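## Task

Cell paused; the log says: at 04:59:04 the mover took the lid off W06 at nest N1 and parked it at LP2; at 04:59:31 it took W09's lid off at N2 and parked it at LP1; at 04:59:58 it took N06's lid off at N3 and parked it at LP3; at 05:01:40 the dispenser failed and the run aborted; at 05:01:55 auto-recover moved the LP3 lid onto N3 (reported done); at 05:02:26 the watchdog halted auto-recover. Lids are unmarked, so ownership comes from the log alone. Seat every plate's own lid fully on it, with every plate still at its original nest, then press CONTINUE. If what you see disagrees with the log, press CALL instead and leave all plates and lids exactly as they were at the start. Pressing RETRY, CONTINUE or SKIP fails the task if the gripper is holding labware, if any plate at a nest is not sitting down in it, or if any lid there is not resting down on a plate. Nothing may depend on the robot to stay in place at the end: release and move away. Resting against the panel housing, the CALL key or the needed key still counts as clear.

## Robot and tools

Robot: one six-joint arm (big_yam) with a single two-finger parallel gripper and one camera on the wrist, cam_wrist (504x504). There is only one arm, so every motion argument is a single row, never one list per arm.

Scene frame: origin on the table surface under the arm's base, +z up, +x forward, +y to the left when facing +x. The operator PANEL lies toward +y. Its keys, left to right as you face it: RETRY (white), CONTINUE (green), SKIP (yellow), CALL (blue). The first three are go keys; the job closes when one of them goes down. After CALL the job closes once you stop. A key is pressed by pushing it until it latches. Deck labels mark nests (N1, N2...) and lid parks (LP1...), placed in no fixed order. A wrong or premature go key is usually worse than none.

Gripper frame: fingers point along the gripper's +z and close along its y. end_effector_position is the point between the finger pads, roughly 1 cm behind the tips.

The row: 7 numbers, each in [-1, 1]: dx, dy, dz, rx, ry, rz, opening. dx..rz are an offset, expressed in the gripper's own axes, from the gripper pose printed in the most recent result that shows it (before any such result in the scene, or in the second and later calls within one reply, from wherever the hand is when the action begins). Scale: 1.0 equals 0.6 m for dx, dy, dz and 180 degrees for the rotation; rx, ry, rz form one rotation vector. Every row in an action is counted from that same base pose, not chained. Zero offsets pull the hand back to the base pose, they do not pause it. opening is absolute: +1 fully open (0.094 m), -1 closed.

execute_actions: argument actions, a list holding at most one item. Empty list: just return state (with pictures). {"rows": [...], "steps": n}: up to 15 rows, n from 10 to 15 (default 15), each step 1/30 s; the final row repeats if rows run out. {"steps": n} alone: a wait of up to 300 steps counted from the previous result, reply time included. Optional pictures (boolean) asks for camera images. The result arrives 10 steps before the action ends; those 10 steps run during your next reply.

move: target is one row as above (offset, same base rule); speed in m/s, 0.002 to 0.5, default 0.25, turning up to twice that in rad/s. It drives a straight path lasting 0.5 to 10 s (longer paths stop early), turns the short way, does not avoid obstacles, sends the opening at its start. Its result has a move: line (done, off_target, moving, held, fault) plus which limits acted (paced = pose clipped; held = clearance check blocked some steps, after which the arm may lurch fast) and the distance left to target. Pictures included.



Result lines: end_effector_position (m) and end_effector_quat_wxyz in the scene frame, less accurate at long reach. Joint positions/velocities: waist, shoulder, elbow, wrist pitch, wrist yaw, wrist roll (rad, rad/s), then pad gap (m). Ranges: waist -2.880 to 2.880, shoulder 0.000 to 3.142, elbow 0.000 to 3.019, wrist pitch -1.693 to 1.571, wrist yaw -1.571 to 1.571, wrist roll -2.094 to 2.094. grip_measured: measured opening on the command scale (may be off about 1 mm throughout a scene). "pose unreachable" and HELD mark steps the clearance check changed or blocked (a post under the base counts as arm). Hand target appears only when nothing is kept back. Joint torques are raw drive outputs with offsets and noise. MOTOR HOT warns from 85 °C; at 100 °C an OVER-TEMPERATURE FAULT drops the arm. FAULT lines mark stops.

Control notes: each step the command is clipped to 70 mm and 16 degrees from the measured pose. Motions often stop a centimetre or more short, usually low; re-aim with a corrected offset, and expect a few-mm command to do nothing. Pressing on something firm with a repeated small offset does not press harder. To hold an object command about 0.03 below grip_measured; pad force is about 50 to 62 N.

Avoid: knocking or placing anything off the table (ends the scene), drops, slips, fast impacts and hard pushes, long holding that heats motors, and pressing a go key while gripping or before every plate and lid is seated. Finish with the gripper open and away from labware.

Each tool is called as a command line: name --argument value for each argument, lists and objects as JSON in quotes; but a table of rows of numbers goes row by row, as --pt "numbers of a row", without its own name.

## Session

execute_actions --actions '[]'

Scene clock: 0.00 s of 9600.00 s.
end_effector_position=(+0.6342, +0.3276, +0.3256) grip_measured=+1.000 end_effector_quat_wxyz=(+0.506, +0.053, +0.729, -0.458)
Joint positions: [ 0.507  1.274  1.47  -0.749  1.054  0.877  0.094]
Joint velocities: [ 0.005 -0.005 -0.002 -0.022  0.037 -0.022  0.   ]
Joint torques (N m, as the arm reports them, + toward a larger angle): no reading
Motor temperatures (°C, as the motors report them): [21 21 23 22 20 22]
Hand target: +0.638, +0.333, +0.327; +0.510, +0.055, +0.729, -0.453

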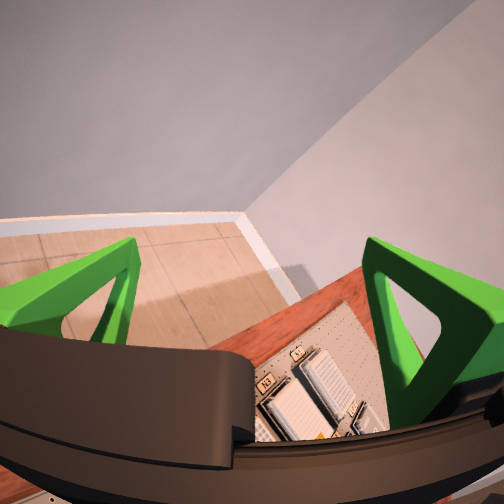

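move --target '[0.3,0,0,-0.321,0.355,-0.037,1]'

move --target '[0.2,-0.43,-0.06,0,0,0,1]'

Scene clock: 4.00 s of 9600.00 s.
end_effector_position=(+0.5430, +0.2620, +0.1907) grip_measured=+1.000 end_effector_quat_wxyz=(+0.001, +0.005, +1.000, -0.003)
Joint positions: [ 0.136  1.298  1.218 -0.668 -0.735  0.477  0.094]
Joint velocities: [-0.005 -0.005 -0.007 -0.002 -0.11  -0.007  0.   ]
Joint torques (N m, as the arm reports them, + toward a larger angle): [-10.78 -13.5    4.64   0.05  -0.03  -0.06]
Motor temperatures (°C, as the motors report them): [22 22 24 22 20 22]
Hand target: +0.546, +0.256, +0.189; -0.002, +0.004, +1.000, -0.007
Off the commanded pose: 0.009 m, 1 deg.
Kept back: nothing.
move: done

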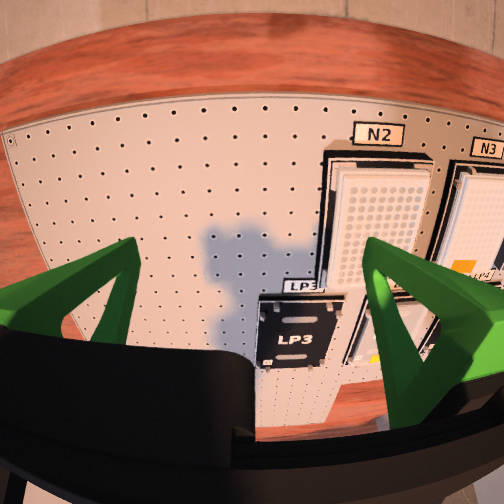

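Scene clock: 5.80 s of 9600.00 s.
end_effector_position=(+0.4212, +0.0027, +0.2350) grip_measured=+1.000 end_effector_quat_wxyz=(+0.004, +0.012, +1.000, -0.009)
Joint positions: [-0.311  1.435  0.765 -0.508 -0.986 -0.069  0.094]
Joint velocities: [-0.005 -0.005  0.002 -0.007 -0.037 -0.066  0.   ]
Joint torques (N m, as the arm reports them, + toward a larger angle): [-11.36  -7.31   2.56   0.75  -0.06  -0.13]
Motor temperatures (°C, as the motors report them): [22 22 24 22 20 22]
Hand target: +0.423, +0.003, +0.234; +0.004, +0.003, +1.000, -0.008
Off the commanded pose: 0.007 m, 1 deg.
Kept back: nothing.
move: done

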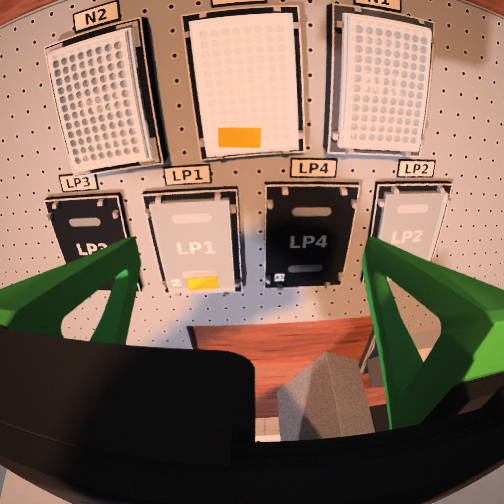

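move --target '[-0.03,0,0.24,-0.006,0,-0.01,1]'

zoom_image --camera "cam_wrist" --region '[0,80,160,240]'

move --target '[0,-0.22,0,0,0,0,1]'

zoom_image --camera "cam_wrist" --region '[0,80,160,240]'

move --target '[0,-0.22,0,0,0,0,1]'

zoom_image --camera "cam_wrist" --region '[0,80,160,240]'

move --target '[0.25,0.13,0.03,0,0,0,1]'

Scene clock: 7.43 s of 9600.00 s.
end_effector_position=(+0.4359, -0.0012, +0.0928) grip_measured=+1.000 end_effector_quat_wxyz=(-0.000, -0.006, +1.000, +0.002)
Joint positions: [-0.035  1.712  0.811  0.029 -0.865  0.28   0.094]
Joint velocities: [-0.005 -0.005  0.007  0.017 -0.022  0.022  0.   ]
Joint torques (N m, as the arm reports them, + toward a larger angle): [-12.53  -9.75  -0.34   1.44   0.22   0.2 ]
Motor temperatures (°C, as the motors report them): [22 22 24 22 20 22]
Hand target: +0.438, -0.001, +0.090; +0.002, -0.003, +1.000, +0.003
Off the commanded pose: 0.005 m, 1 deg.
Kept back: nothing.
move: done

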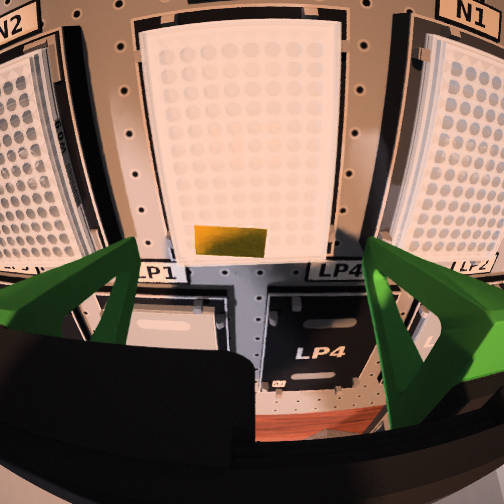

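Region (0, 80, 160, 240) of cam_wrist's 504x504 image, scaled by 3.150, with more detail than that image has.

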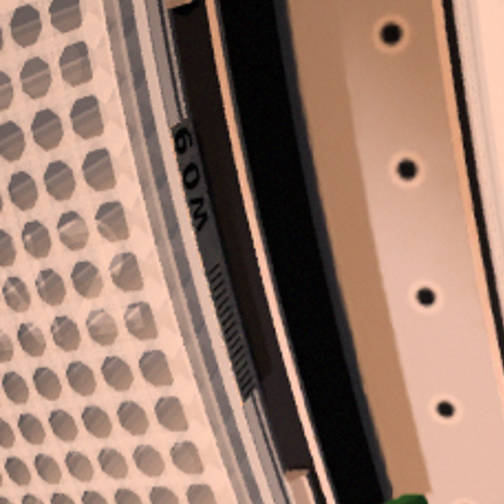

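Scene clock: 8.57 s of 9600.00 s.
end_effector_position=(+0.4377, -0.1368, +0.0968) grip_measured=+1.000 end_effector_quat_wxyz=(+0.005, -0.001, +1.000, -0.001)
Joint positions: [-0.222  2.021  0.948  0.014 -0.963  0.05   0.094]
Joint velocities: [-0.005 -0.005 -0.012 -0.002 -0.007 -0.022  0.   ]
Joint torques (N m, as the arm reports them, + toward a larger angle): [-16.38  -8.99   0.07   0.01  -0.02  -0.09]
Motor temperatures (°C, as the motors report them): [22 22 24 22 20 22]
Hand target: +0.438, -0.135, +0.095; +0.002, -0.007, +1.000, +0.001
Off the commanded pose: 0.006 m, 1 deg.
Kept back: nothing.
move: done

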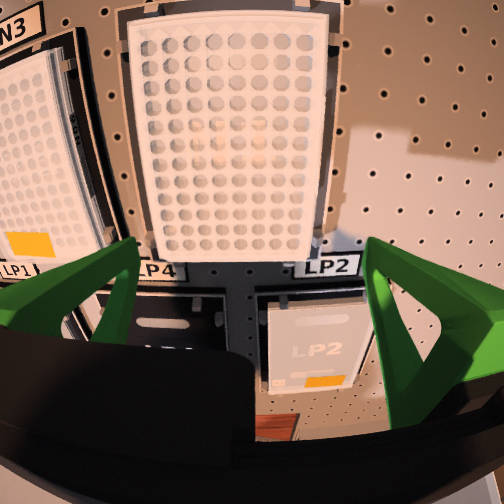

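Region (0, 80, 160, 240) of cam_wrist's 504x504 image, scaled by 3.150, with more detail than that image has.

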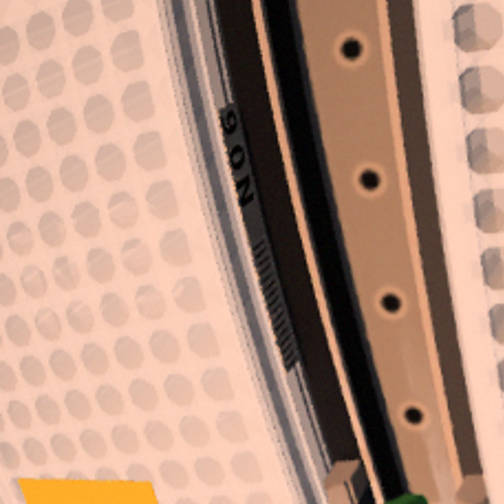

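Scene clock: 9.70 s of 9600.00 s.
end_effector_position=(+0.4350, -0.2724, +0.1025) grip_measured=+1.000 end_effector_quat_wxyz=(+0.010, +0.007, +1.000, -0.006)
Joint positions: [-0.379  2.325  1.194 -0.129 -1.017 -0.183  0.094]
Joint velocities: [-0.015  0.005 -0.002  0.002 -0.037 -0.066  0.   ]
Joint torques (N m, as the arm reports them, + toward a larger angle): [-19.57  -9.86   1.1    0.15  -0.05  -0.14]
Motor temperatures (°C, as the motors report them): [22 22 24 22 20 22]
Hand target: +0.438, -0.270, +0.100; +0.007, -0.001, +1.000, -0.003
Off the commanded pose: 0.007 m, 1 deg.
Kept back: nothing.
move: done

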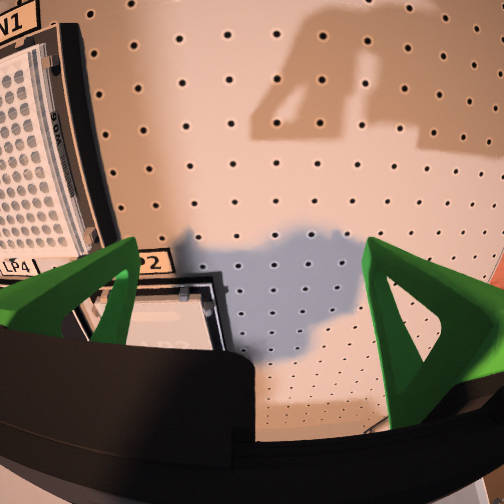

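Region (0, 80, 160, 240) of cam_wrist's 504x504 image, scaled by 3.150, with more detail than that image has.

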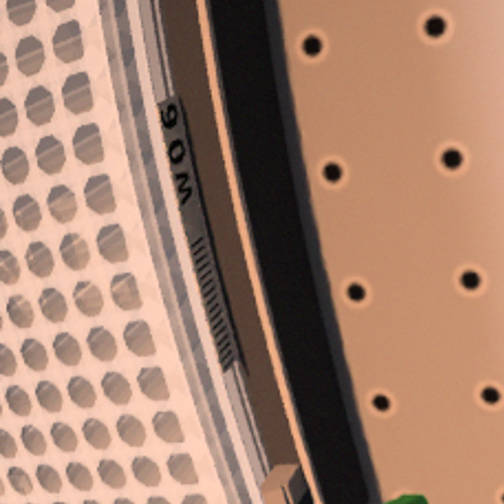

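Scene clock: 10.90 s of 9600.00 s.
end_effector_position=(+0.2846, -0.1959, +0.0829) grip_measured=+1.000 end_effector_quat_wxyz=(+0.008, +0.007, +1.000, -0.006)
Joint positions: [-0.273  2.287  0.715  0.458 -0.978 -0.006  0.094]
Joint velocities: [-0.015 -0.005 -0.007 -0.012  0.095 -0.037  0.   ]
Joint torques (N m, as the arm reports them, + toward a larger angle): [-14.22  -7.21  -3.02   1.2    0.12   0.2 ]
Motor temperatures (°C, as the motors report them): [22 22 24 22 20 22]
Hand target: +0.286, -0.192, +0.081; +0.009, +0.007, +1.000, -0.004
Off the commanded pose: 0.004 m, 0 deg.
Kept back: nothing.
move: done

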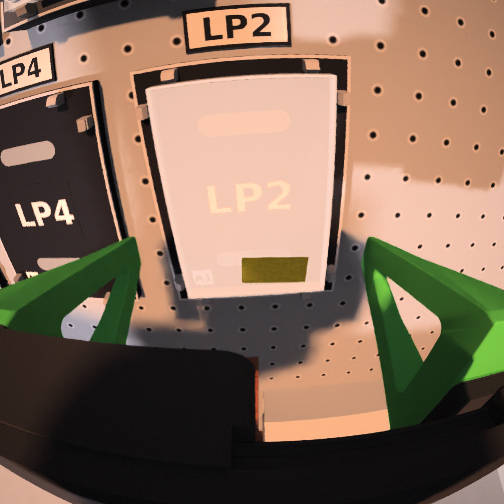

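Consistent with the log.

move --target '[-0.012,0.004,0.06,-0.004,0.004,-0.024,1]' --speed 0.04

Scene clock: 12.43 s of 9600.00 s.
end_effector_position=(+0.2959, -0.1944, +0.0541) grip_measured=+1.000 end_effector_quat_wxyz=(+0.006, -0.032, +0.999, -0.001)
Joint positions: [-0.208  2.325  0.764  0.524 -0.956  0.011  0.094]
Joint velocities: [-0.005  0.005  0.012  0.007 -0.051 -0.007  0.   ]
Joint torques (N m, as the arm reports them, + toward a larger angle): [-13.89  -5.36  -2.58   1.09   0.17   0.22]
Motor temperatures (°C, as the motors report them): [22 22 24 22 20 22]
Hand target: +0.292, -0.194, +0.047; +0.001, -0.030, +1.000, +0.001
Off the commanded pose: 0.008 m, 1 deg.
Kept back: nothing.
move: done

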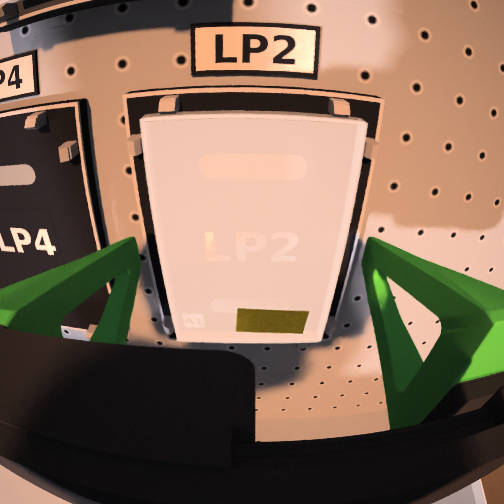

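move --target '[0.006,0.002,0.04,0,0,0.004,1]' --speed 0.025

move --target '[0,0,0,0,0,0,0.75]'

move --target '[0,0,-0.105,0,0,0,0.75]' --speed 0.05

move --target '[-0.31,0.09,0,0,0,0.008,0.75]' --speed 0.15

Scene clock: 14.13 s of 9600.00 s.
end_effector_position=(+0.2960, -0.1946, +0.0377) grip_measured=+1.000 end_effector_quat_wxyz=(+0.010, -0.028, +1.000, -0.004)
Joint positions: [-0.171  2.359  0.778  0.601 -0.931  0.084  0.094]
Joint velocities: [-0.015 -0.005 -0.007  0.022  0.007  0.066  0.   ]
Joint torques (N m, as the arm reports them, + toward a larger angle): [-14.05  -5.24  -2.94   1.06   0.2    0.22]
Motor temperatures (°C, as the motors report them): [22 22 24 22 20 22]
Hand target: +0.292, -0.194, +0.030; +0.005, -0.025, +1.000, -0.001
Off the commanded pose: 0.008 m, 1 deg.
Kept back: nothing.
move: done

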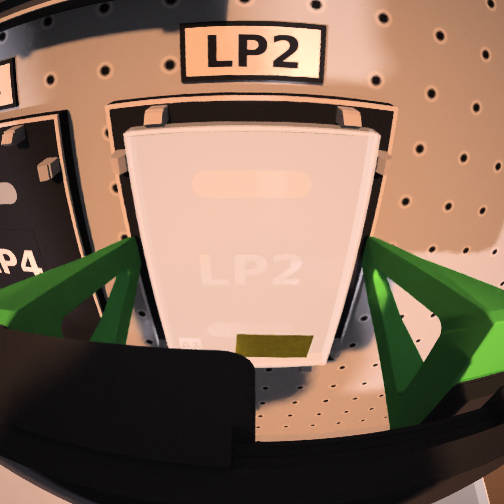

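Scene clock: 14.63 s of 9600.00 s.
end_effector_position=(+0.2960, -0.1946, +0.0377) grip_measured=+0.776 end_effector_quat_wxyz=(+0.010, -0.028, +1.000, -0.004)
Joint positions: [-0.171  2.359  0.778  0.601 -0.931  0.084  0.083]
Joint velocities: [-0.005 -0.005  0.002 -0.012 -0.139 -0.037  0.   ]
Joint torques (N m, as the arm reports them, + toward a larger angle): [-15.86  -7.2   -3.72   0.76   0.05   0.05]
Motor temperatures (°C, as the motors report them): [22 22 24 22 20 22]
Hand target: +0.296, -0.195, +0.038; +0.010, -0.028, +1.000, -0.004
Off the commanded pose: 0.000 m, 0 deg.
Kept back: nothing.
move: done

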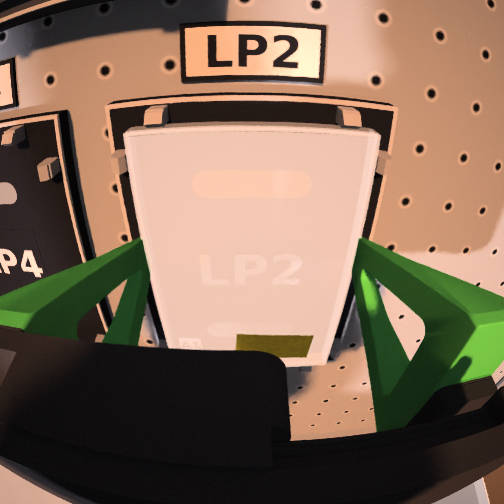

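Scene clock: 16.23 s of 9600.00 s.
end_effector_position=(+0.2995, -0.1964, +0.0963) grip_measured=+0.776 end_effector_quat_wxyz=(+0.013, -0.027, +1.000, -0.005)
Joint positions: [-0.305  2.245  0.729  0.375 -0.994 -0.112  0.083]
Joint velocities: [-0.024 -0.015 -0.002 -0.007 -0.007 -0.037 -0.   ]
Joint torques (N m, as the arm reports them, + toward a larger angle): [-16.68  -7.93  -3.36   0.27  -0.04  -0.06]
Motor temperatures (°C, as the motors report them): [22 22 24 22 20 22]
Hand target: +0.296, -0.194, +0.101; +0.012, -0.028, +1.000, -0.005
Off the commanded pose: 0.007 m, 0 deg.
Kept back: nothing.
move: done

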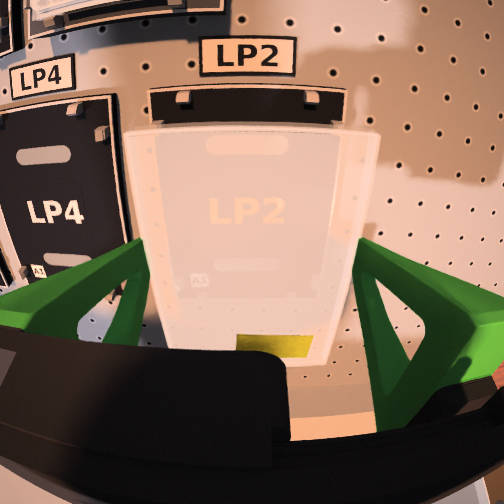

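Scene clock: 17.93 s of 9600.00 s.
end_effector_position=(+0.4842, -0.1390, +0.1037) grip_measured=+0.776 end_effector_quat_wxyz=(+0.020, -0.020, +1.000, -0.007)
Joint positions: [-0.235  2.021  1.051 -0.054 -0.958  0.033  0.083]
Joint velocities: [-0.005  0.005 -0.012 -0.007  0.022  0.022 -0.   ]
Joint torques (N m, as the arm reports them, + toward a larger angle): [-16.31 -10.8    0.24   0.09   0.13   0.24]
Motor temperatures (°C, as the motors report them): [22 22 24 22 20 22]
Hand target: +0.482, -0.131, +0.098; +0.012, -0.014, +1.000, -0.004
Off the commanded pose: 0.008 m, 1 deg.
Kept back: nothing.
move: done

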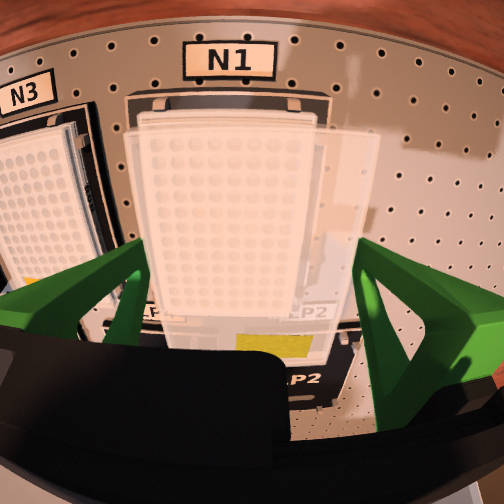

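move --target '[0.004,0.021,0.055,-0.003,0.008,0.009,0.75]' --speed 0.025

Scene clock: 19.87 s of 9600.00 s.
end_effector_position=(+0.4849, -0.1274, +0.0814) grip_measured=+0.776 end_effector_quat_wxyz=(+0.012, -0.007, +1.000, -0.004)
Joint positions: [-0.187  2.032  1.062 -0.023 -0.938  0.107  0.083]
Joint velocities: [-0.015 -0.005  0.007 -0.007 -0.051  0.022  0.   ]
Joint torques (N m, as the arm reports them, + toward a larger angle): [-16.29  -8.43   0.59   1.3    0.12   0.27]
Motor temperatures (°C, as the motors report them): [22 22 24 22 20 22]
Hand target: +0.482, -0.127, +0.070; +0.007, -0.005, +1.000, -0.001
Off the commanded pose: 0.011 m, 1 deg.
Kept back: nothing.
move: off_target

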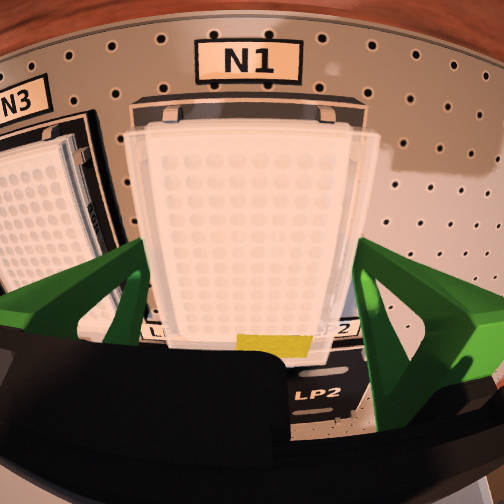

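move --target '[0.011,0.005,0.035,-0.001,0.003,0.004,0.75]' --speed 0.015

Scene clock: 21.83 s of 9600.00 s.
end_effector_position=(+0.4855, -0.1252, +0.0721) grip_measured=+0.776 end_effector_quat_wxyz=(+0.015, -0.005, +1.000, -0.005)
Joint positions: [-0.169  2.042  1.062  0.015 -0.925  0.143  0.083]
Joint velocities: [-0.005 -0.015 -0.027  0.022  0.022 -0.007  0.001]
Joint torques (N m, as the arm reports them, + toward a larger angle): [-16.61  -8.54  -0.32   1.27   0.21   0.22]
Motor temperatures (°C, as the motors report them): [22 22 24 22 20 22]
Hand target: +0.478, -0.125, +0.060; +0.007, -0.001, +1.000, -0.003
Off the commanded pose: 0.014 m, 1 deg.
Kept back: nothing.
move: off_target

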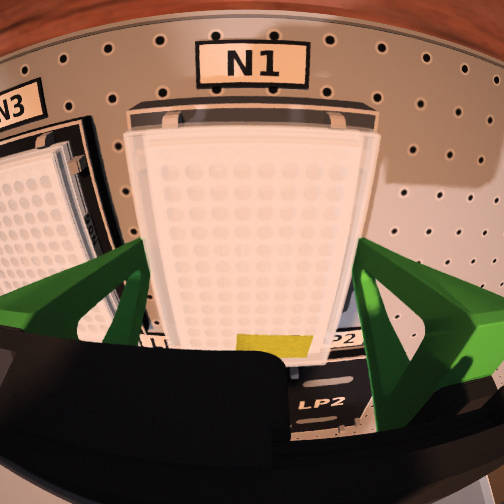

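move --target '[0.012,0,0,0,0.009,0.005,0.75]' --speed 0.01

move --target '[0.002,0.002,0.03,0,0,0,0.75]' --speed 0.012

Scene clock: 23.90 s of 9600.00 s.
end_effector_position=(+0.4793, -0.1259, +0.0720) grip_measured=+0.776 end_effector_quat_wxyz=(+0.004, +0.006, +1.000, -0.006)
Joint positions: [-0.169  2.042  1.062 -0.02  -0.926  0.138  0.083]
Joint velocities: [-0.005 -0.005  0.002 -0.012 -0.051  0.022  0.001]
Joint torques (N m, as the arm reports them, + toward a larger angle): [-18.31 -10.75  -0.04   0.15   0.    -0.05]
Motor temperatures (°C, as the motors report them): [22 22 24 22 20 22]
Hand target: +0.478, -0.125, +0.072; +0.001, +0.003, +1.000, -0.005
Off the commanded pose: 0.001 m, 1 deg.
Kept back: nothing.
move: done

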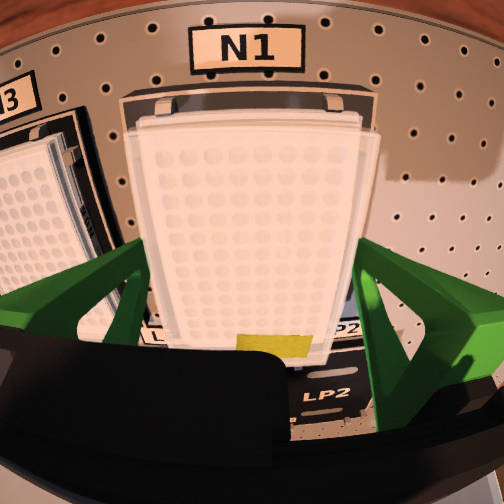

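Scene clock: 25.63 s of 9600.00 s.
end_effector_position=(+0.4821, -0.1260, +0.0672) grip_measured=+0.776 end_effector_quat_wxyz=(+0.011, +0.005, +1.000, -0.009)
Joint positions: [-0.161  2.048  1.062  0.016 -0.913  0.163  0.083]
Joint velocities: [-0.015 -0.005 -0.007 -0.017  0.022 -0.037  0.   ]
Joint torques (N m, as the arm reports them, + toward a larger angle): [-15.93  -8.62   0.27   1.38   0.2    0.2 ]
Motor temperatures (°C, as the motors report them): [22 22 24 22 20 22]
Hand target: +0.478, -0.125, +0.054; +0.004, +0.006, +1.000, -0.006
Off the commanded pose: 0.014 m, 1 deg.
Kept back: nothing.
move: off_target

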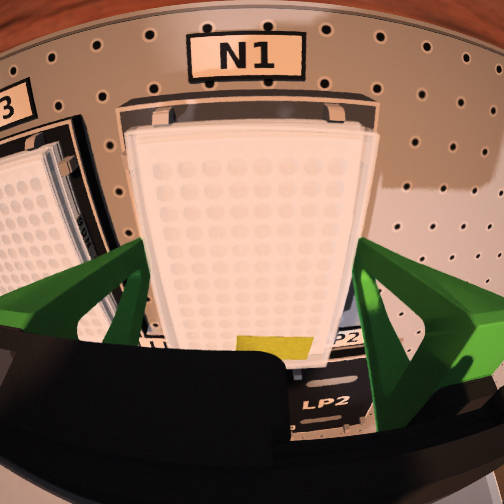

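move --target '[0.001,0.003,-0.008,-0.004,0.001,-0.005,0.75]' --speed 0.01

move --target '[0,0,0,0,0,0,1]'

move --target '[0.02,0,-0.065,0,0,0,1]' --speed 0.05

move --target '[0.3,0.33,0,0,0,-0.01,1]'

Scene clock: 27.33 s of 9600.00 s.
end_effector_position=(+0.4815, -0.1245, +0.0676) grip_measured=+0.776 end_effector_quat_wxyz=(+0.010, -0.001, +1.000, -0.004)
Joint positions: [-0.162  2.048  1.062  0.013 -0.925  0.148  0.083]
Joint velocities: [-0.015 -0.015 -0.002 -0.022 -0.11  -0.037  0.001]
Joint torques (N m, as the arm reports them, + toward a larger angle): [-18.64 -11.19  -0.69   0.04  -0.15  -0.07]
Motor temperatures (°C, as the motors report them): [22 22 24 22 20 22]
Hand target: +0.481, -0.124, +0.072; +0.010, -0.003, +1.000, -0.003
Off the commanded pose: 0.004 m, 0 deg.
Kept back: nothing.
move: done

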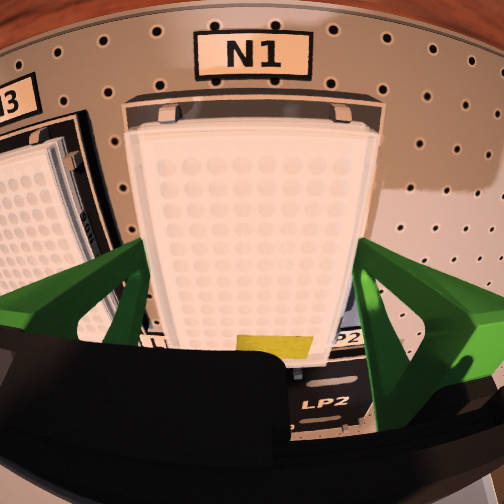

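Scene clock: 27.83 s of 9600.00 s.
end_effector_position=(+0.4815, -0.1245, +0.0676) grip_measured=+1.000 end_effector_quat_wxyz=(+0.010, -0.001, +1.000, -0.004)
Joint positions: [-0.162  2.048  1.062  0.013 -0.925  0.148  0.094]
Joint velocities: [ 0.005 -0.005  0.002  0.012 -0.066 -0.022  0.   ]
Joint torques (N m, as the arm reports them, + toward a larger angle): [-18.31 -10.46  -0.45   0.65   0.07   0.03]
Motor temperatures (°C, as the motors report them): [22 22 24 22 20 22]
Hand target: +0.482, -0.124, +0.068; +0.010, -0.001, +1.000, -0.004
Off the commanded pose: 0.000 m, 0 deg.
Kept back: nothing.
move: done

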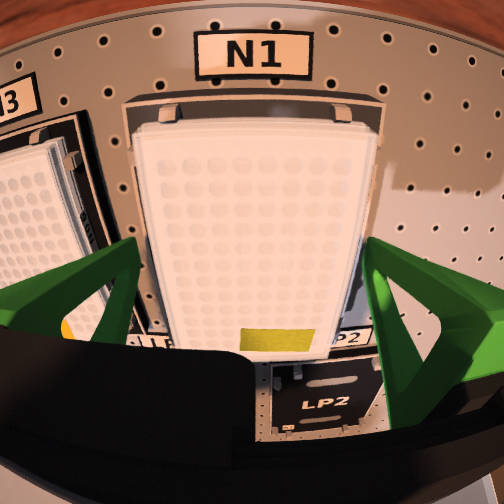

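Scene clock: 29.00 s of 9600.00 s.
end_effector_position=(+0.4688, -0.1251, +0.1004) grip_measured=+1.000 end_effector_quat_wxyz=(+0.009, +0.002, +1.000, -0.004)
Joint positions: [-0.215  1.992  1.009 -0.054 -0.954  0.076  0.094]
Joint velocities: [-0.005 -0.005  0.017  0.007  0.037 -0.037  0.   ]
Joint torques (N m, as the arm reports them, + toward a larger angle): [-18.33 -11.34  -0.48   0.17  -0.09  -0.12]
Motor temperatures (°C, as the motors report them): [22 22 24 22 20 22]
Hand target: +0.469, -0.124, +0.107; +0.010, -0.001, +1.000, -0.005
Off the commanded pose: 0.006 m, 0 deg.
Kept back: nothing.
move: done

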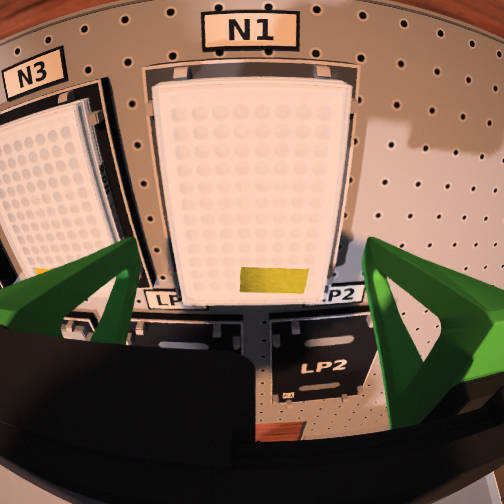

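Scene clock: 30.67 s of 9600.00 s.
end_effector_position=(+0.2936, +0.0778, +0.0910) grip_measured=+1.000 end_effector_quat_wxyz=(+0.005, -0.018, +1.000, +0.000)
Joint positions: [ 0.235  1.468  0.402  0.386 -0.663  0.524  0.094]
Joint velocities: [-0.015 -0.005 -0.012  0.012  0.022  0.051  0.   ]
Joint torques (N m, as the arm reports them, + toward a larger angle): [-6.52 -7.44 -4.69  1.65  0.2   0.17]
Motor temperatures (°C, as the motors report them): [22 22 24 22 20 22]
Hand target: +0.289, +0.077, +0.093; +0.006, -0.011, +1.000, +0.000
Off the commanded pose: 0.007 m, 1 deg.
Kept back: nothing.
move: done

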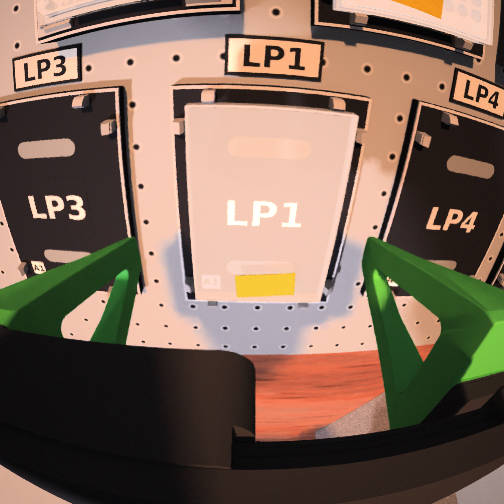

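move --target '[0.012,-0.008,0.075,0,0,0.02,1]' --speed 0.04

Scene clock: 32.57 s of 9600.00 s.
end_effector_position=(+0.2877, +0.0702, +0.0510) grip_measured=+1.000 end_effector_quat_wxyz=(+0.006, +0.010, +1.000, -0.002)
Joint positions: [ 0.308  1.63   0.441  0.542 -0.6    0.636  0.094]
Joint velocities: [-0.034 -0.015  0.002  0.002 -0.051 -0.022  0.   ]
Joint torques (N m, as the arm reports them, + toward a larger angle): [-6.58 -6.86 -3.96  1.27  0.22  0.17]
Motor temperatures (°C, as the motors report them): [22 22 24 22 20 22]
Hand target: +0.286, +0.072, +0.046; +0.004, +0.014, +1.000, +0.001
Off the commanded pose: 0.006 m, 0 deg.
Kept back: nothing.
move: done

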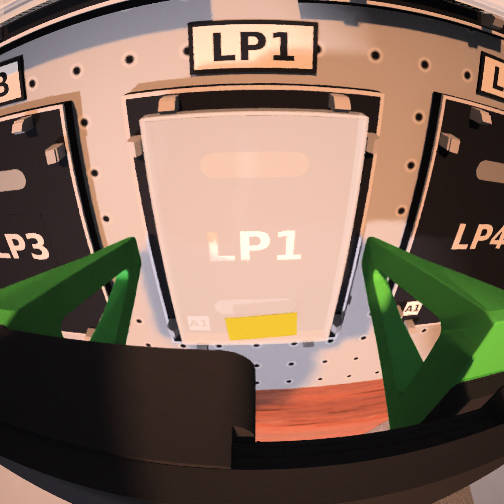

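move --target '[0.004,0,0.036,0,0,0,1]' --speed 0.025

move --target '[0,0,0,0,0,0,0.75]'

move --target '[0,0,-0.105,0,0,0,0.75]' --speed 0.05

move --target '[-0.3,0.095,0,0,0.006,-0.005,0.75]' --speed 0.15

Scene clock: 34.10 s of 9600.00 s.
end_effector_position=(+0.2875, +0.0685, +0.0349) grip_measured=+1.000 end_effector_quat_wxyz=(+0.008, +0.007, +1.000, -0.004)
Joint positions: [ 0.336  1.685  0.464  0.586 -0.571  0.651  0.094]
Joint velocities: [-0.005 -0.005 -0.012  0.002 -0.022 -0.051  0.   ]
Joint torques (N m, as the arm reports them, + toward a larger angle): [-6.64 -6.71 -4.35  1.69  0.21  0.15]
Motor temperatures (°C, as the motors report them): [22 22 24 22 20 22]
Hand target: +0.285, +0.070, +0.029; +0.006, +0.010, +1.000, -0.002
Off the commanded pose: 0.006 m, 1 deg.
Kept back: nothing.
move: done

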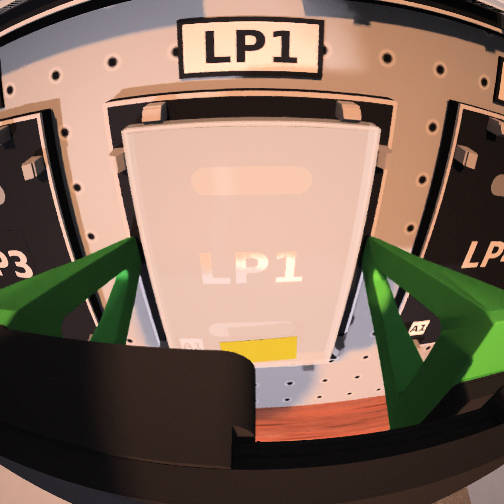

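Scene clock: 34.60 s of 9600.00 s.
end_effector_position=(+0.2875, +0.0685, +0.0349) grip_measured=+0.778 end_effector_quat_wxyz=(+0.008, +0.007, +1.000, -0.004)
Joint positions: [ 0.336  1.685  0.464  0.586 -0.571  0.651  0.084]
Joint velocities: [-0.015 -0.015 -0.012  0.007 -0.022 -0.022 -0.   ]
Joint torques (N m, as the arm reports them, + toward a larger angle): [-7.33 -8.62 -4.94  0.65  0.1   0.07]
Motor temperatures (°C, as the motors report them): [22 22 24 22 20 22]
Hand target: +0.288, +0.068, +0.035; +0.008, +0.007, +1.000, -0.004
Off the commanded pose: 0.000 m, 0 deg.
Kept back: nothing.
move: done

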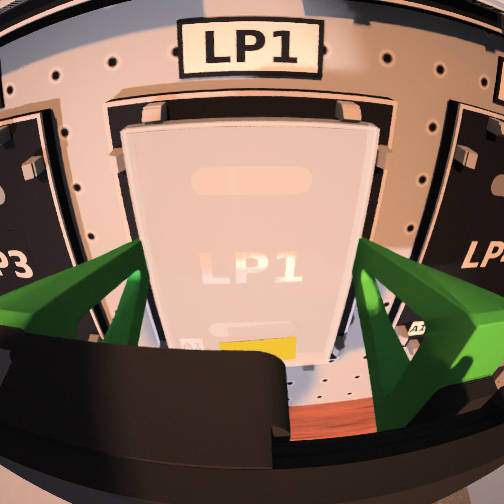

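Scene clock: 36.17 s of 9600.00 s.
end_effector_position=(+0.2955, +0.0750, +0.0930) grip_measured=+0.778 end_effector_quat_wxyz=(+0.014, +0.006, +1.000, +0.000)
Joint positions: [ 0.226  1.473  0.393  0.415 -0.66   0.577  0.084]
Joint velocities: [ 0.005  0.005  0.007 -0.017  0.066 -0.081  0.   ]
Joint torques (N m, as the arm reports them, + toward a larger angle): [-8.15 -8.74 -4.9   0.04  0.04 -0.09]
Motor temperatures (°C, as the motors report them): [22 22 24 22 20 22]
Hand target: +0.287, +0.070, +0.098; +0.009, +0.006, +1.000, -0.005
Off the commanded pose: 0.012 m, 1 deg.
Kept back: nothing.
move: off_target

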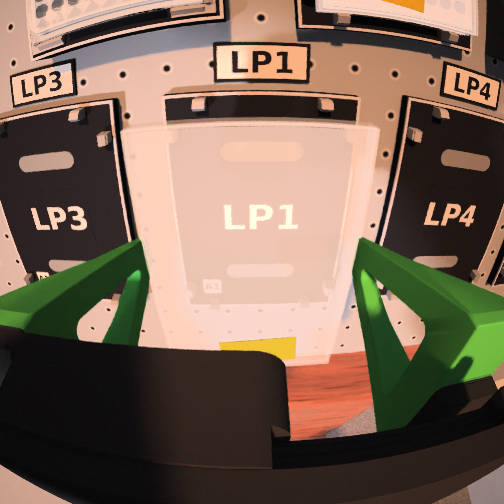

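Scene clock: 37.93 s of 9600.00 s.
end_effector_position=(+0.4787, +0.1420, +0.1002) grip_measured=+0.778 end_effector_quat_wxyz=(+0.012, -0.008, +1.000, +0.006)
Joint positions: [ 0.143  1.462  0.908 -0.152 -0.736  0.483  0.084]
Joint velocities: [ 0.005 -0.015 -0.007  0.007 -0.037 -0.007 -0.001]
Joint torques (N m, as the arm reports them, + toward a larger angle): [-11.22 -10.94   1.04   0.08  -0.03  -0.15]
Motor temperatures (°C, as the motors report them): [22 22 24 22 20 22]
Hand target: +0.476, +0.131, +0.097; +0.005, -0.003, +1.000, -0.000
Off the commanded pose: 0.012 m, 1 deg.
Kept back: nothing.
move: off_target

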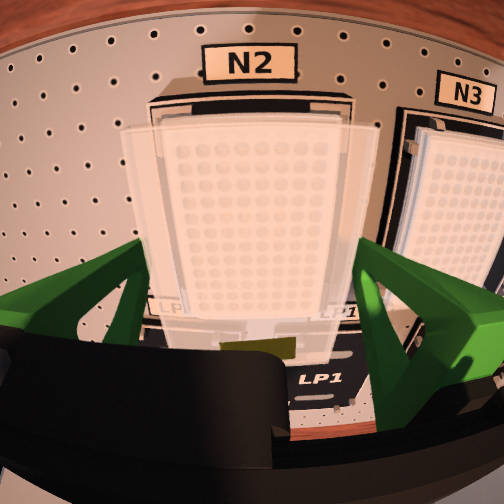

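move --target '[0.014,0,0.052,0.004,0.004,-0.01,0.75]' --speed 0.025

Scene clock: 39.77 s of 9600.00 s.
end_effector_position=(+0.4711, +0.1402, +0.0777) grip_measured=+0.778 end_effector_quat_wxyz=(+0.009, -0.020, +1.000, -0.003)
Joint positions: [ 0.185  1.5    0.908 -0.108 -0.692  0.483  0.084]
Joint velocities: [-0.005 -0.005  0.002  0.012  0.051 -0.037  0.   ]
Joint torques (N m, as the arm reports them, + toward a larger angle): [-10.21 -10.54   1.5    1.16   0.18   0.06]
Motor temperatures (°C, as the motors report them): [22 22 24 22 20 22]
Hand target: +0.471, +0.142, +0.069; +0.006, -0.023, +1.000, -0.000
Off the commanded pose: 0.009 m, 1 deg.
Kept back: nothing.
move: done

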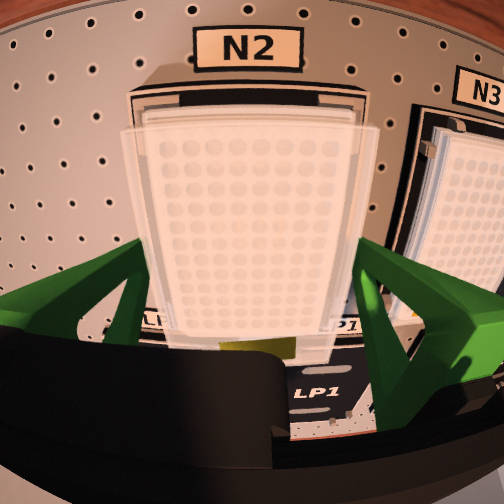

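move --target '[0.001,0.005,0.04,-0.001,0.001,0,0.75]' --speed 0.012

Scene clock: 42.27 s of 9600.00 s.
end_effector_position=(+0.4711, +0.1409, +0.0632) grip_measured=+0.778 end_effector_quat_wxyz=(+0.011, -0.022, +1.000, -0.004)
Joint positions: [ 0.208  1.53   0.919 -0.076 -0.671  0.499  0.084]
Joint velocities: [-0.015 -0.005  0.017  0.012 -0.081 -0.007  0.   ]
Joint torques (N m, as the arm reports them, + toward a larger angle): [ -9.01 -10.64   1.27   1.29   0.2    0.16]
Motor temperatures (°C, as the motors report them): [22 22 24 22 20 22]
Hand target: +0.470, +0.143, +0.054; +0.007, -0.020, +1.000, -0.001
Off the commanded pose: 0.010 m, 1 deg.
Kept back: nothing.
move: done

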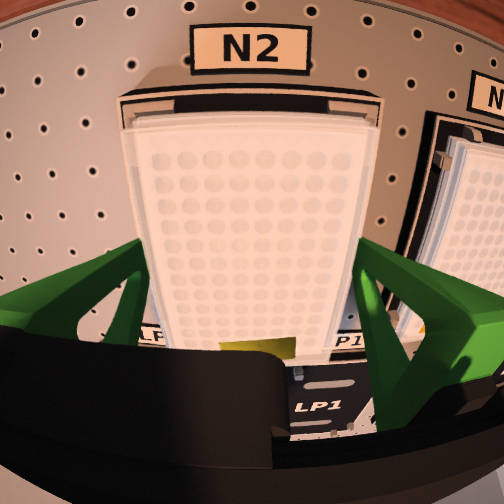

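move --target '[0.001,0.003,0.021,-0.001,0.002,0,0.75]' --speed 0.012

move --target '[0,0,0,0,0,0,1]'

move --target '[0.02,0,-0.08,0,0,0,1]' --speed 0.05

move --target '[0.3,-0.75,-0.15,0,0,0.01,-1]'

move --target '[0.35,0,0,0,0,0,-1]'

Scene clock: 44.23 s of 9600.00 s.
end_effector_position=(+0.4711, +0.1407, +0.0602) grip_measured=+0.778 end_effector_quat_wxyz=(+0.010, -0.023, +1.000, -0.006)
Joint positions: [ 0.212  1.536  0.923 -0.073 -0.665  0.499  0.084]
Joint velocities: [-0.005  0.005 -0.012 -0.017  0.037  0.007 -0.002]
Joint torques (N m, as the arm reports them, + toward a larger angle): [ -9.53 -10.83   1.19   1.27   0.19   0.19]
Motor temperatures (°C, as the motors report them): [22 22 24 22 20 22]
Hand target: +0.470, +0.142, +0.051; +0.007, -0.022, +1.000, -0.003
Off the commanded pose: 0.010 m, 0 deg.
Kept back: nothing.
move: done

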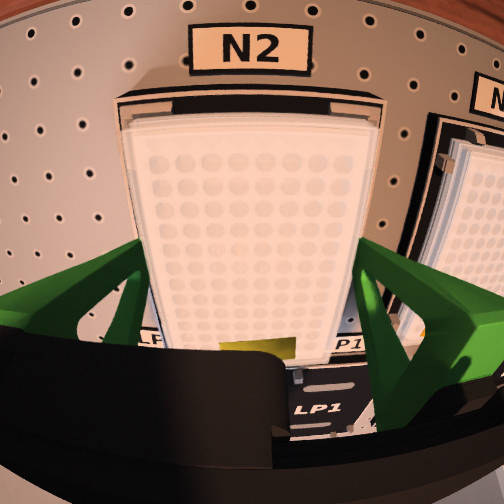

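Scene clock: 44.73 s of 9600.00 s.
end_effector_position=(+0.4711, +0.1407, +0.0602) grip_measured=+1.000 end_effector_quat_wxyz=(+0.010, -0.023, +1.000, -0.006)
Joint positions: [ 0.212  1.536  0.923 -0.073 -0.665  0.499  0.094]
Joint velocities: [ 0.005 -0.005  0.002  0.012  0.007  0.007  0.   ]
Joint torques (N m, as the arm reports them, + toward a larger angle): [-11.33 -13.12   0.11   0.65   0.11   0.02]
Motor temperatures (°C, as the motors report them): [22 22 24 22 20 22]
Hand target: +0.471, +0.141, +0.060; +0.010, -0.023, +1.000, -0.006
Off the commanded pose: 0.000 m, 0 deg.
Kept back: nothing.
move: done

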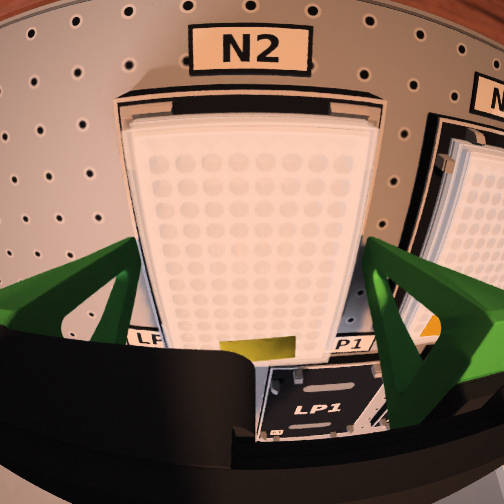

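Scene clock: 46.07 s of 9600.00 s.
end_effector_position=(+0.4596, +0.1428, +0.1028) grip_measured=+1.000 end_effector_quat_wxyz=(+0.011, -0.021, +1.000, -0.004)
Joint positions: [ 0.16   1.424  0.858 -0.144 -0.707  0.463  0.094]
Joint velocities: [-0.005 -0.005  0.017  0.017  0.037 -0.066  0.   ]
Joint torques (N m, as the arm reports them, + toward a larger angle): [-11.07 -13.07   0.12   0.07   0.02  -0.1 ]
Motor temperatures (°C, as the motors report them): [22 22 24 22 20 22]
Hand target: +0.459, +0.142, +0.108; +0.011, -0.024, +1.000, -0.006
Off the commanded pose: 0.006 m, 0 deg.
Kept back: nothing.
move: done

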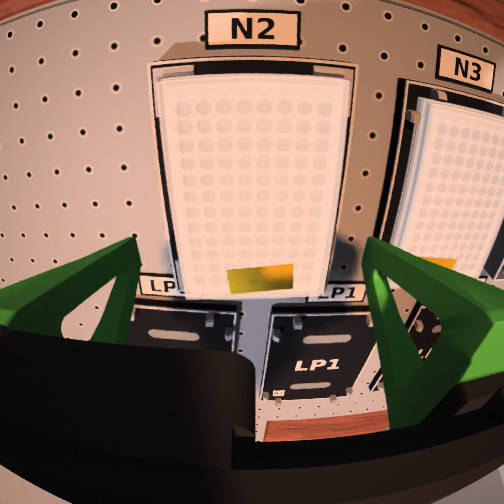

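Scene clock: 48.77 s of 9600.00 s.
end_effector_position=(+0.2950, -0.3175, +0.2079) grip_measured=-0.982 end_effector_quat_wxyz=(+0.019, +0.002, +1.000, -0.016)
Joint positions: [-0.694  2.368  1.022 -0.388 -1.031 -0.76   0.001]
Joint velocities: [ 0.005 -0.005  0.007 -0.007 -0.022 -0.095  0.001]
Joint torques (N m, as the arm reports them, + toward a larger angle): [-17.66  -8.26   3.48   0.12   0.04  -0.17]
Motor temperatures (°C, as the motors report them): [22 22 24 22 20 22]
Hand target: +0.299, -0.320, +0.206; +0.017, -0.007, +1.000, -0.015
Off the commanded pose: 0.016 m, 2 deg.
Kept back: nothing.
move: off_target

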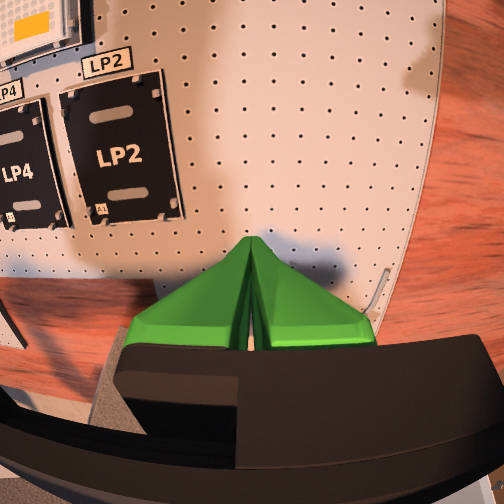

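Scene clock: 50.30 s of 9600.00 s.
end_effector_position=(+0.0834, -0.3197, +0.2057) grip_measured=-0.982 end_effector_quat_wxyz=(+0.022, +0.007, +0.999, -0.027)
Joint positions: [-1.014  2.682  0.853 -0.311 -0.906 -1.25   0.001]
Joint velocities: [-0.005 -0.005 -0.007  0.002 -0.022 -0.007 -0.001]
Joint torques (N m, as the arm reports them, + toward a larger angle): [-13.11  -8.8    2.85   0.23  -0.07  -0.05]
Motor temperatures (°C, as the motors report them): [22 22 24 22 20 22]
Hand target: +0.083, -0.320, +0.204; +0.019, +0.002, +1.000, -0.023
Off the commanded pose: 0.007 m, 1 deg.
Kept back: nothing.
move: done

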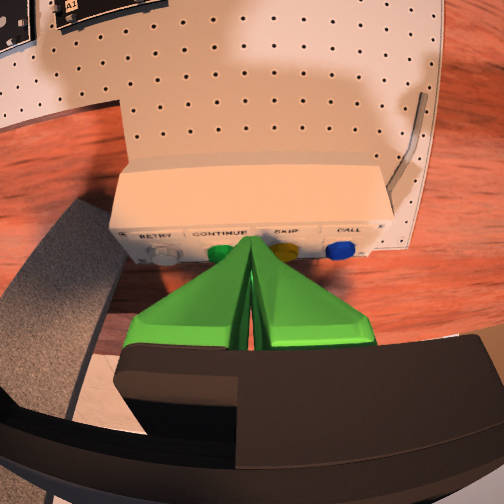

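move --target '[0.155,0.04,0.12,0,0,0,-1]' --speed 0.1

Scene clock: 52.10 s of 9600.00 s.
end_effector_position=(-0.0044, -0.3028, +0.1341) grip_measured=-0.982 end_effector_quat_wxyz=(+0.026, +0.002, +0.999, -0.031)
Joint positions: [-0.999  2.979  0.819  0.053 -0.92  -1.227  0.001]
Joint velocities: [-0.015  0.005 -0.002 -0.007 -0.095  0.066 -0.001]
Joint torques (N m, as the arm reports them, + toward a larger angle): [-9.55 -8.62 -0.41  1.32 -0.24  0.24]
Motor temperatures (°C, as the motors report them): [22 22 24 22 20 22]
Hand target: -0.008, -0.298, +0.130; +0.022, +0.007, +0.999, -0.026
Off the commanded pose: 0.007 m, 1 deg.
Kept back: nothing.
move: done

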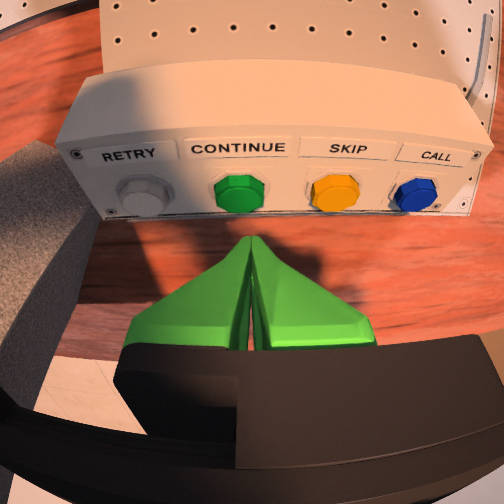

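move --target '[0.015,0.015,0.075,0.02,0,0,-1]' --speed 0.04

Scene clock: 54.43 s of 9600.00 s.
end_effector_position=(-0.0042, -0.3030, +0.0919) grip_measured=-0.983 end_effector_quat_wxyz=(+0.032, -0.004, +0.997, -0.066)
Joint positions: [-0.742  3.094  0.765  0.68  -0.971 -0.726  0.001]
Joint velocities: [-0.024  0.005 -0.002 -0.007  0.007 -0.022  0.   ]
Joint torques (N m, as the arm reports them, + toward a larger angle): [-8.7  -4.66 -3.01  1.55 -0.35  0.22]
Motor temperatures (°C, as the motors report them): [22 22 24 22 20 22]
Hand target: -0.011, -0.294, +0.088; +0.026, +0.001, +0.998, -0.055
Off the commanded pose: 0.010 m, 1 deg.
Kept back: nothing.
move: done

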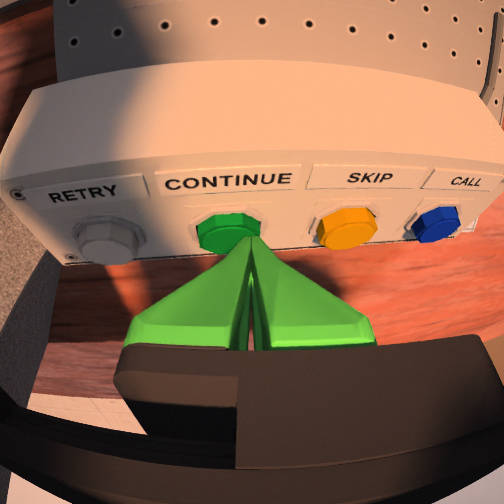

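move --target '[0.022,0.025,0.005,0,0.02,0,-1]' --speed 0.03

move --target '[0.012,0.012,0.035,0,0,0,-1]' --speed 0.02

Scene clock: 56.30 s of 9600.00 s.
end_effector_position=(-0.0104, -0.3020, +0.0889) grip_measured=-0.983 end_effector_quat_wxyz=(+0.009, -0.008, +0.997, -0.077)
Joint positions: [-0.704  3.094  0.754  0.709 -0.926 -0.702  0.001]
Joint velocities: [ 0.005 -0.015  0.002 -0.007  0.007  0.081 -0.   ]
Joint torques (N m, as the arm reports them, + toward a larger angle): [-9.12 -5.87 -4.47  1.33 -0.43  0.2 ]
Motor temperatures (°C, as the motors report them): [22 22 24 22 20 22]
Hand target: -0.017, -0.289, +0.086; +0.001, -0.001, +0.998, -0.065
Off the commanded pose: 0.015 m, 2 deg.
Kept back: nothing.
move: off_target

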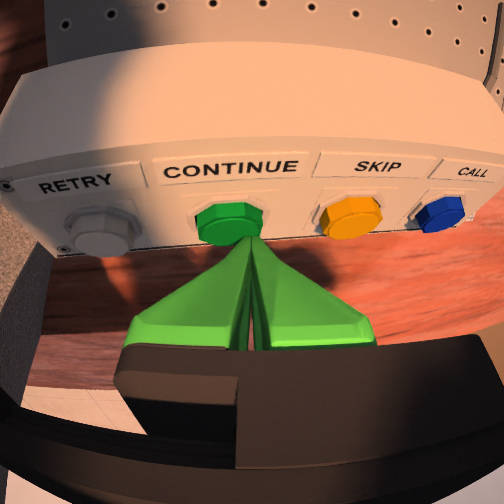

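Scene clock: 56.73 s of 9600.00 s.
end_effector_position=(-0.0112, -0.3024, +0.0853) grip_measured=-0.983 end_effector_quat_wxyz=(+0.010, -0.005, +0.997, -0.081)
Joint positions: [-0.681  3.109  0.754  0.764 -0.922 -0.648  0.001]
Joint velocities: [-0.005 -0.015 -0.007 -0.002 -0.007 -0.037 -0.   ]
Joint torques (N m, as the arm reports them, + toward a larger angle): no reading
Motor temperatures (°C, as the motors report them): [22 22 24 22 20 22]
Kept back: nothing.
move: unfinished (the scene ended)
The task's run has ended: the event that ends the task has happened.

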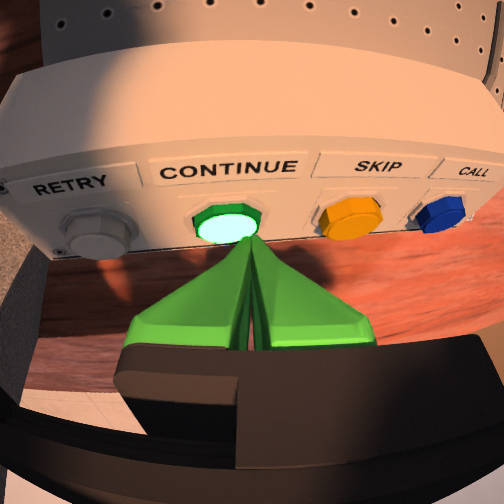

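finished_scene --scene 2

The scene is finished: the task was done.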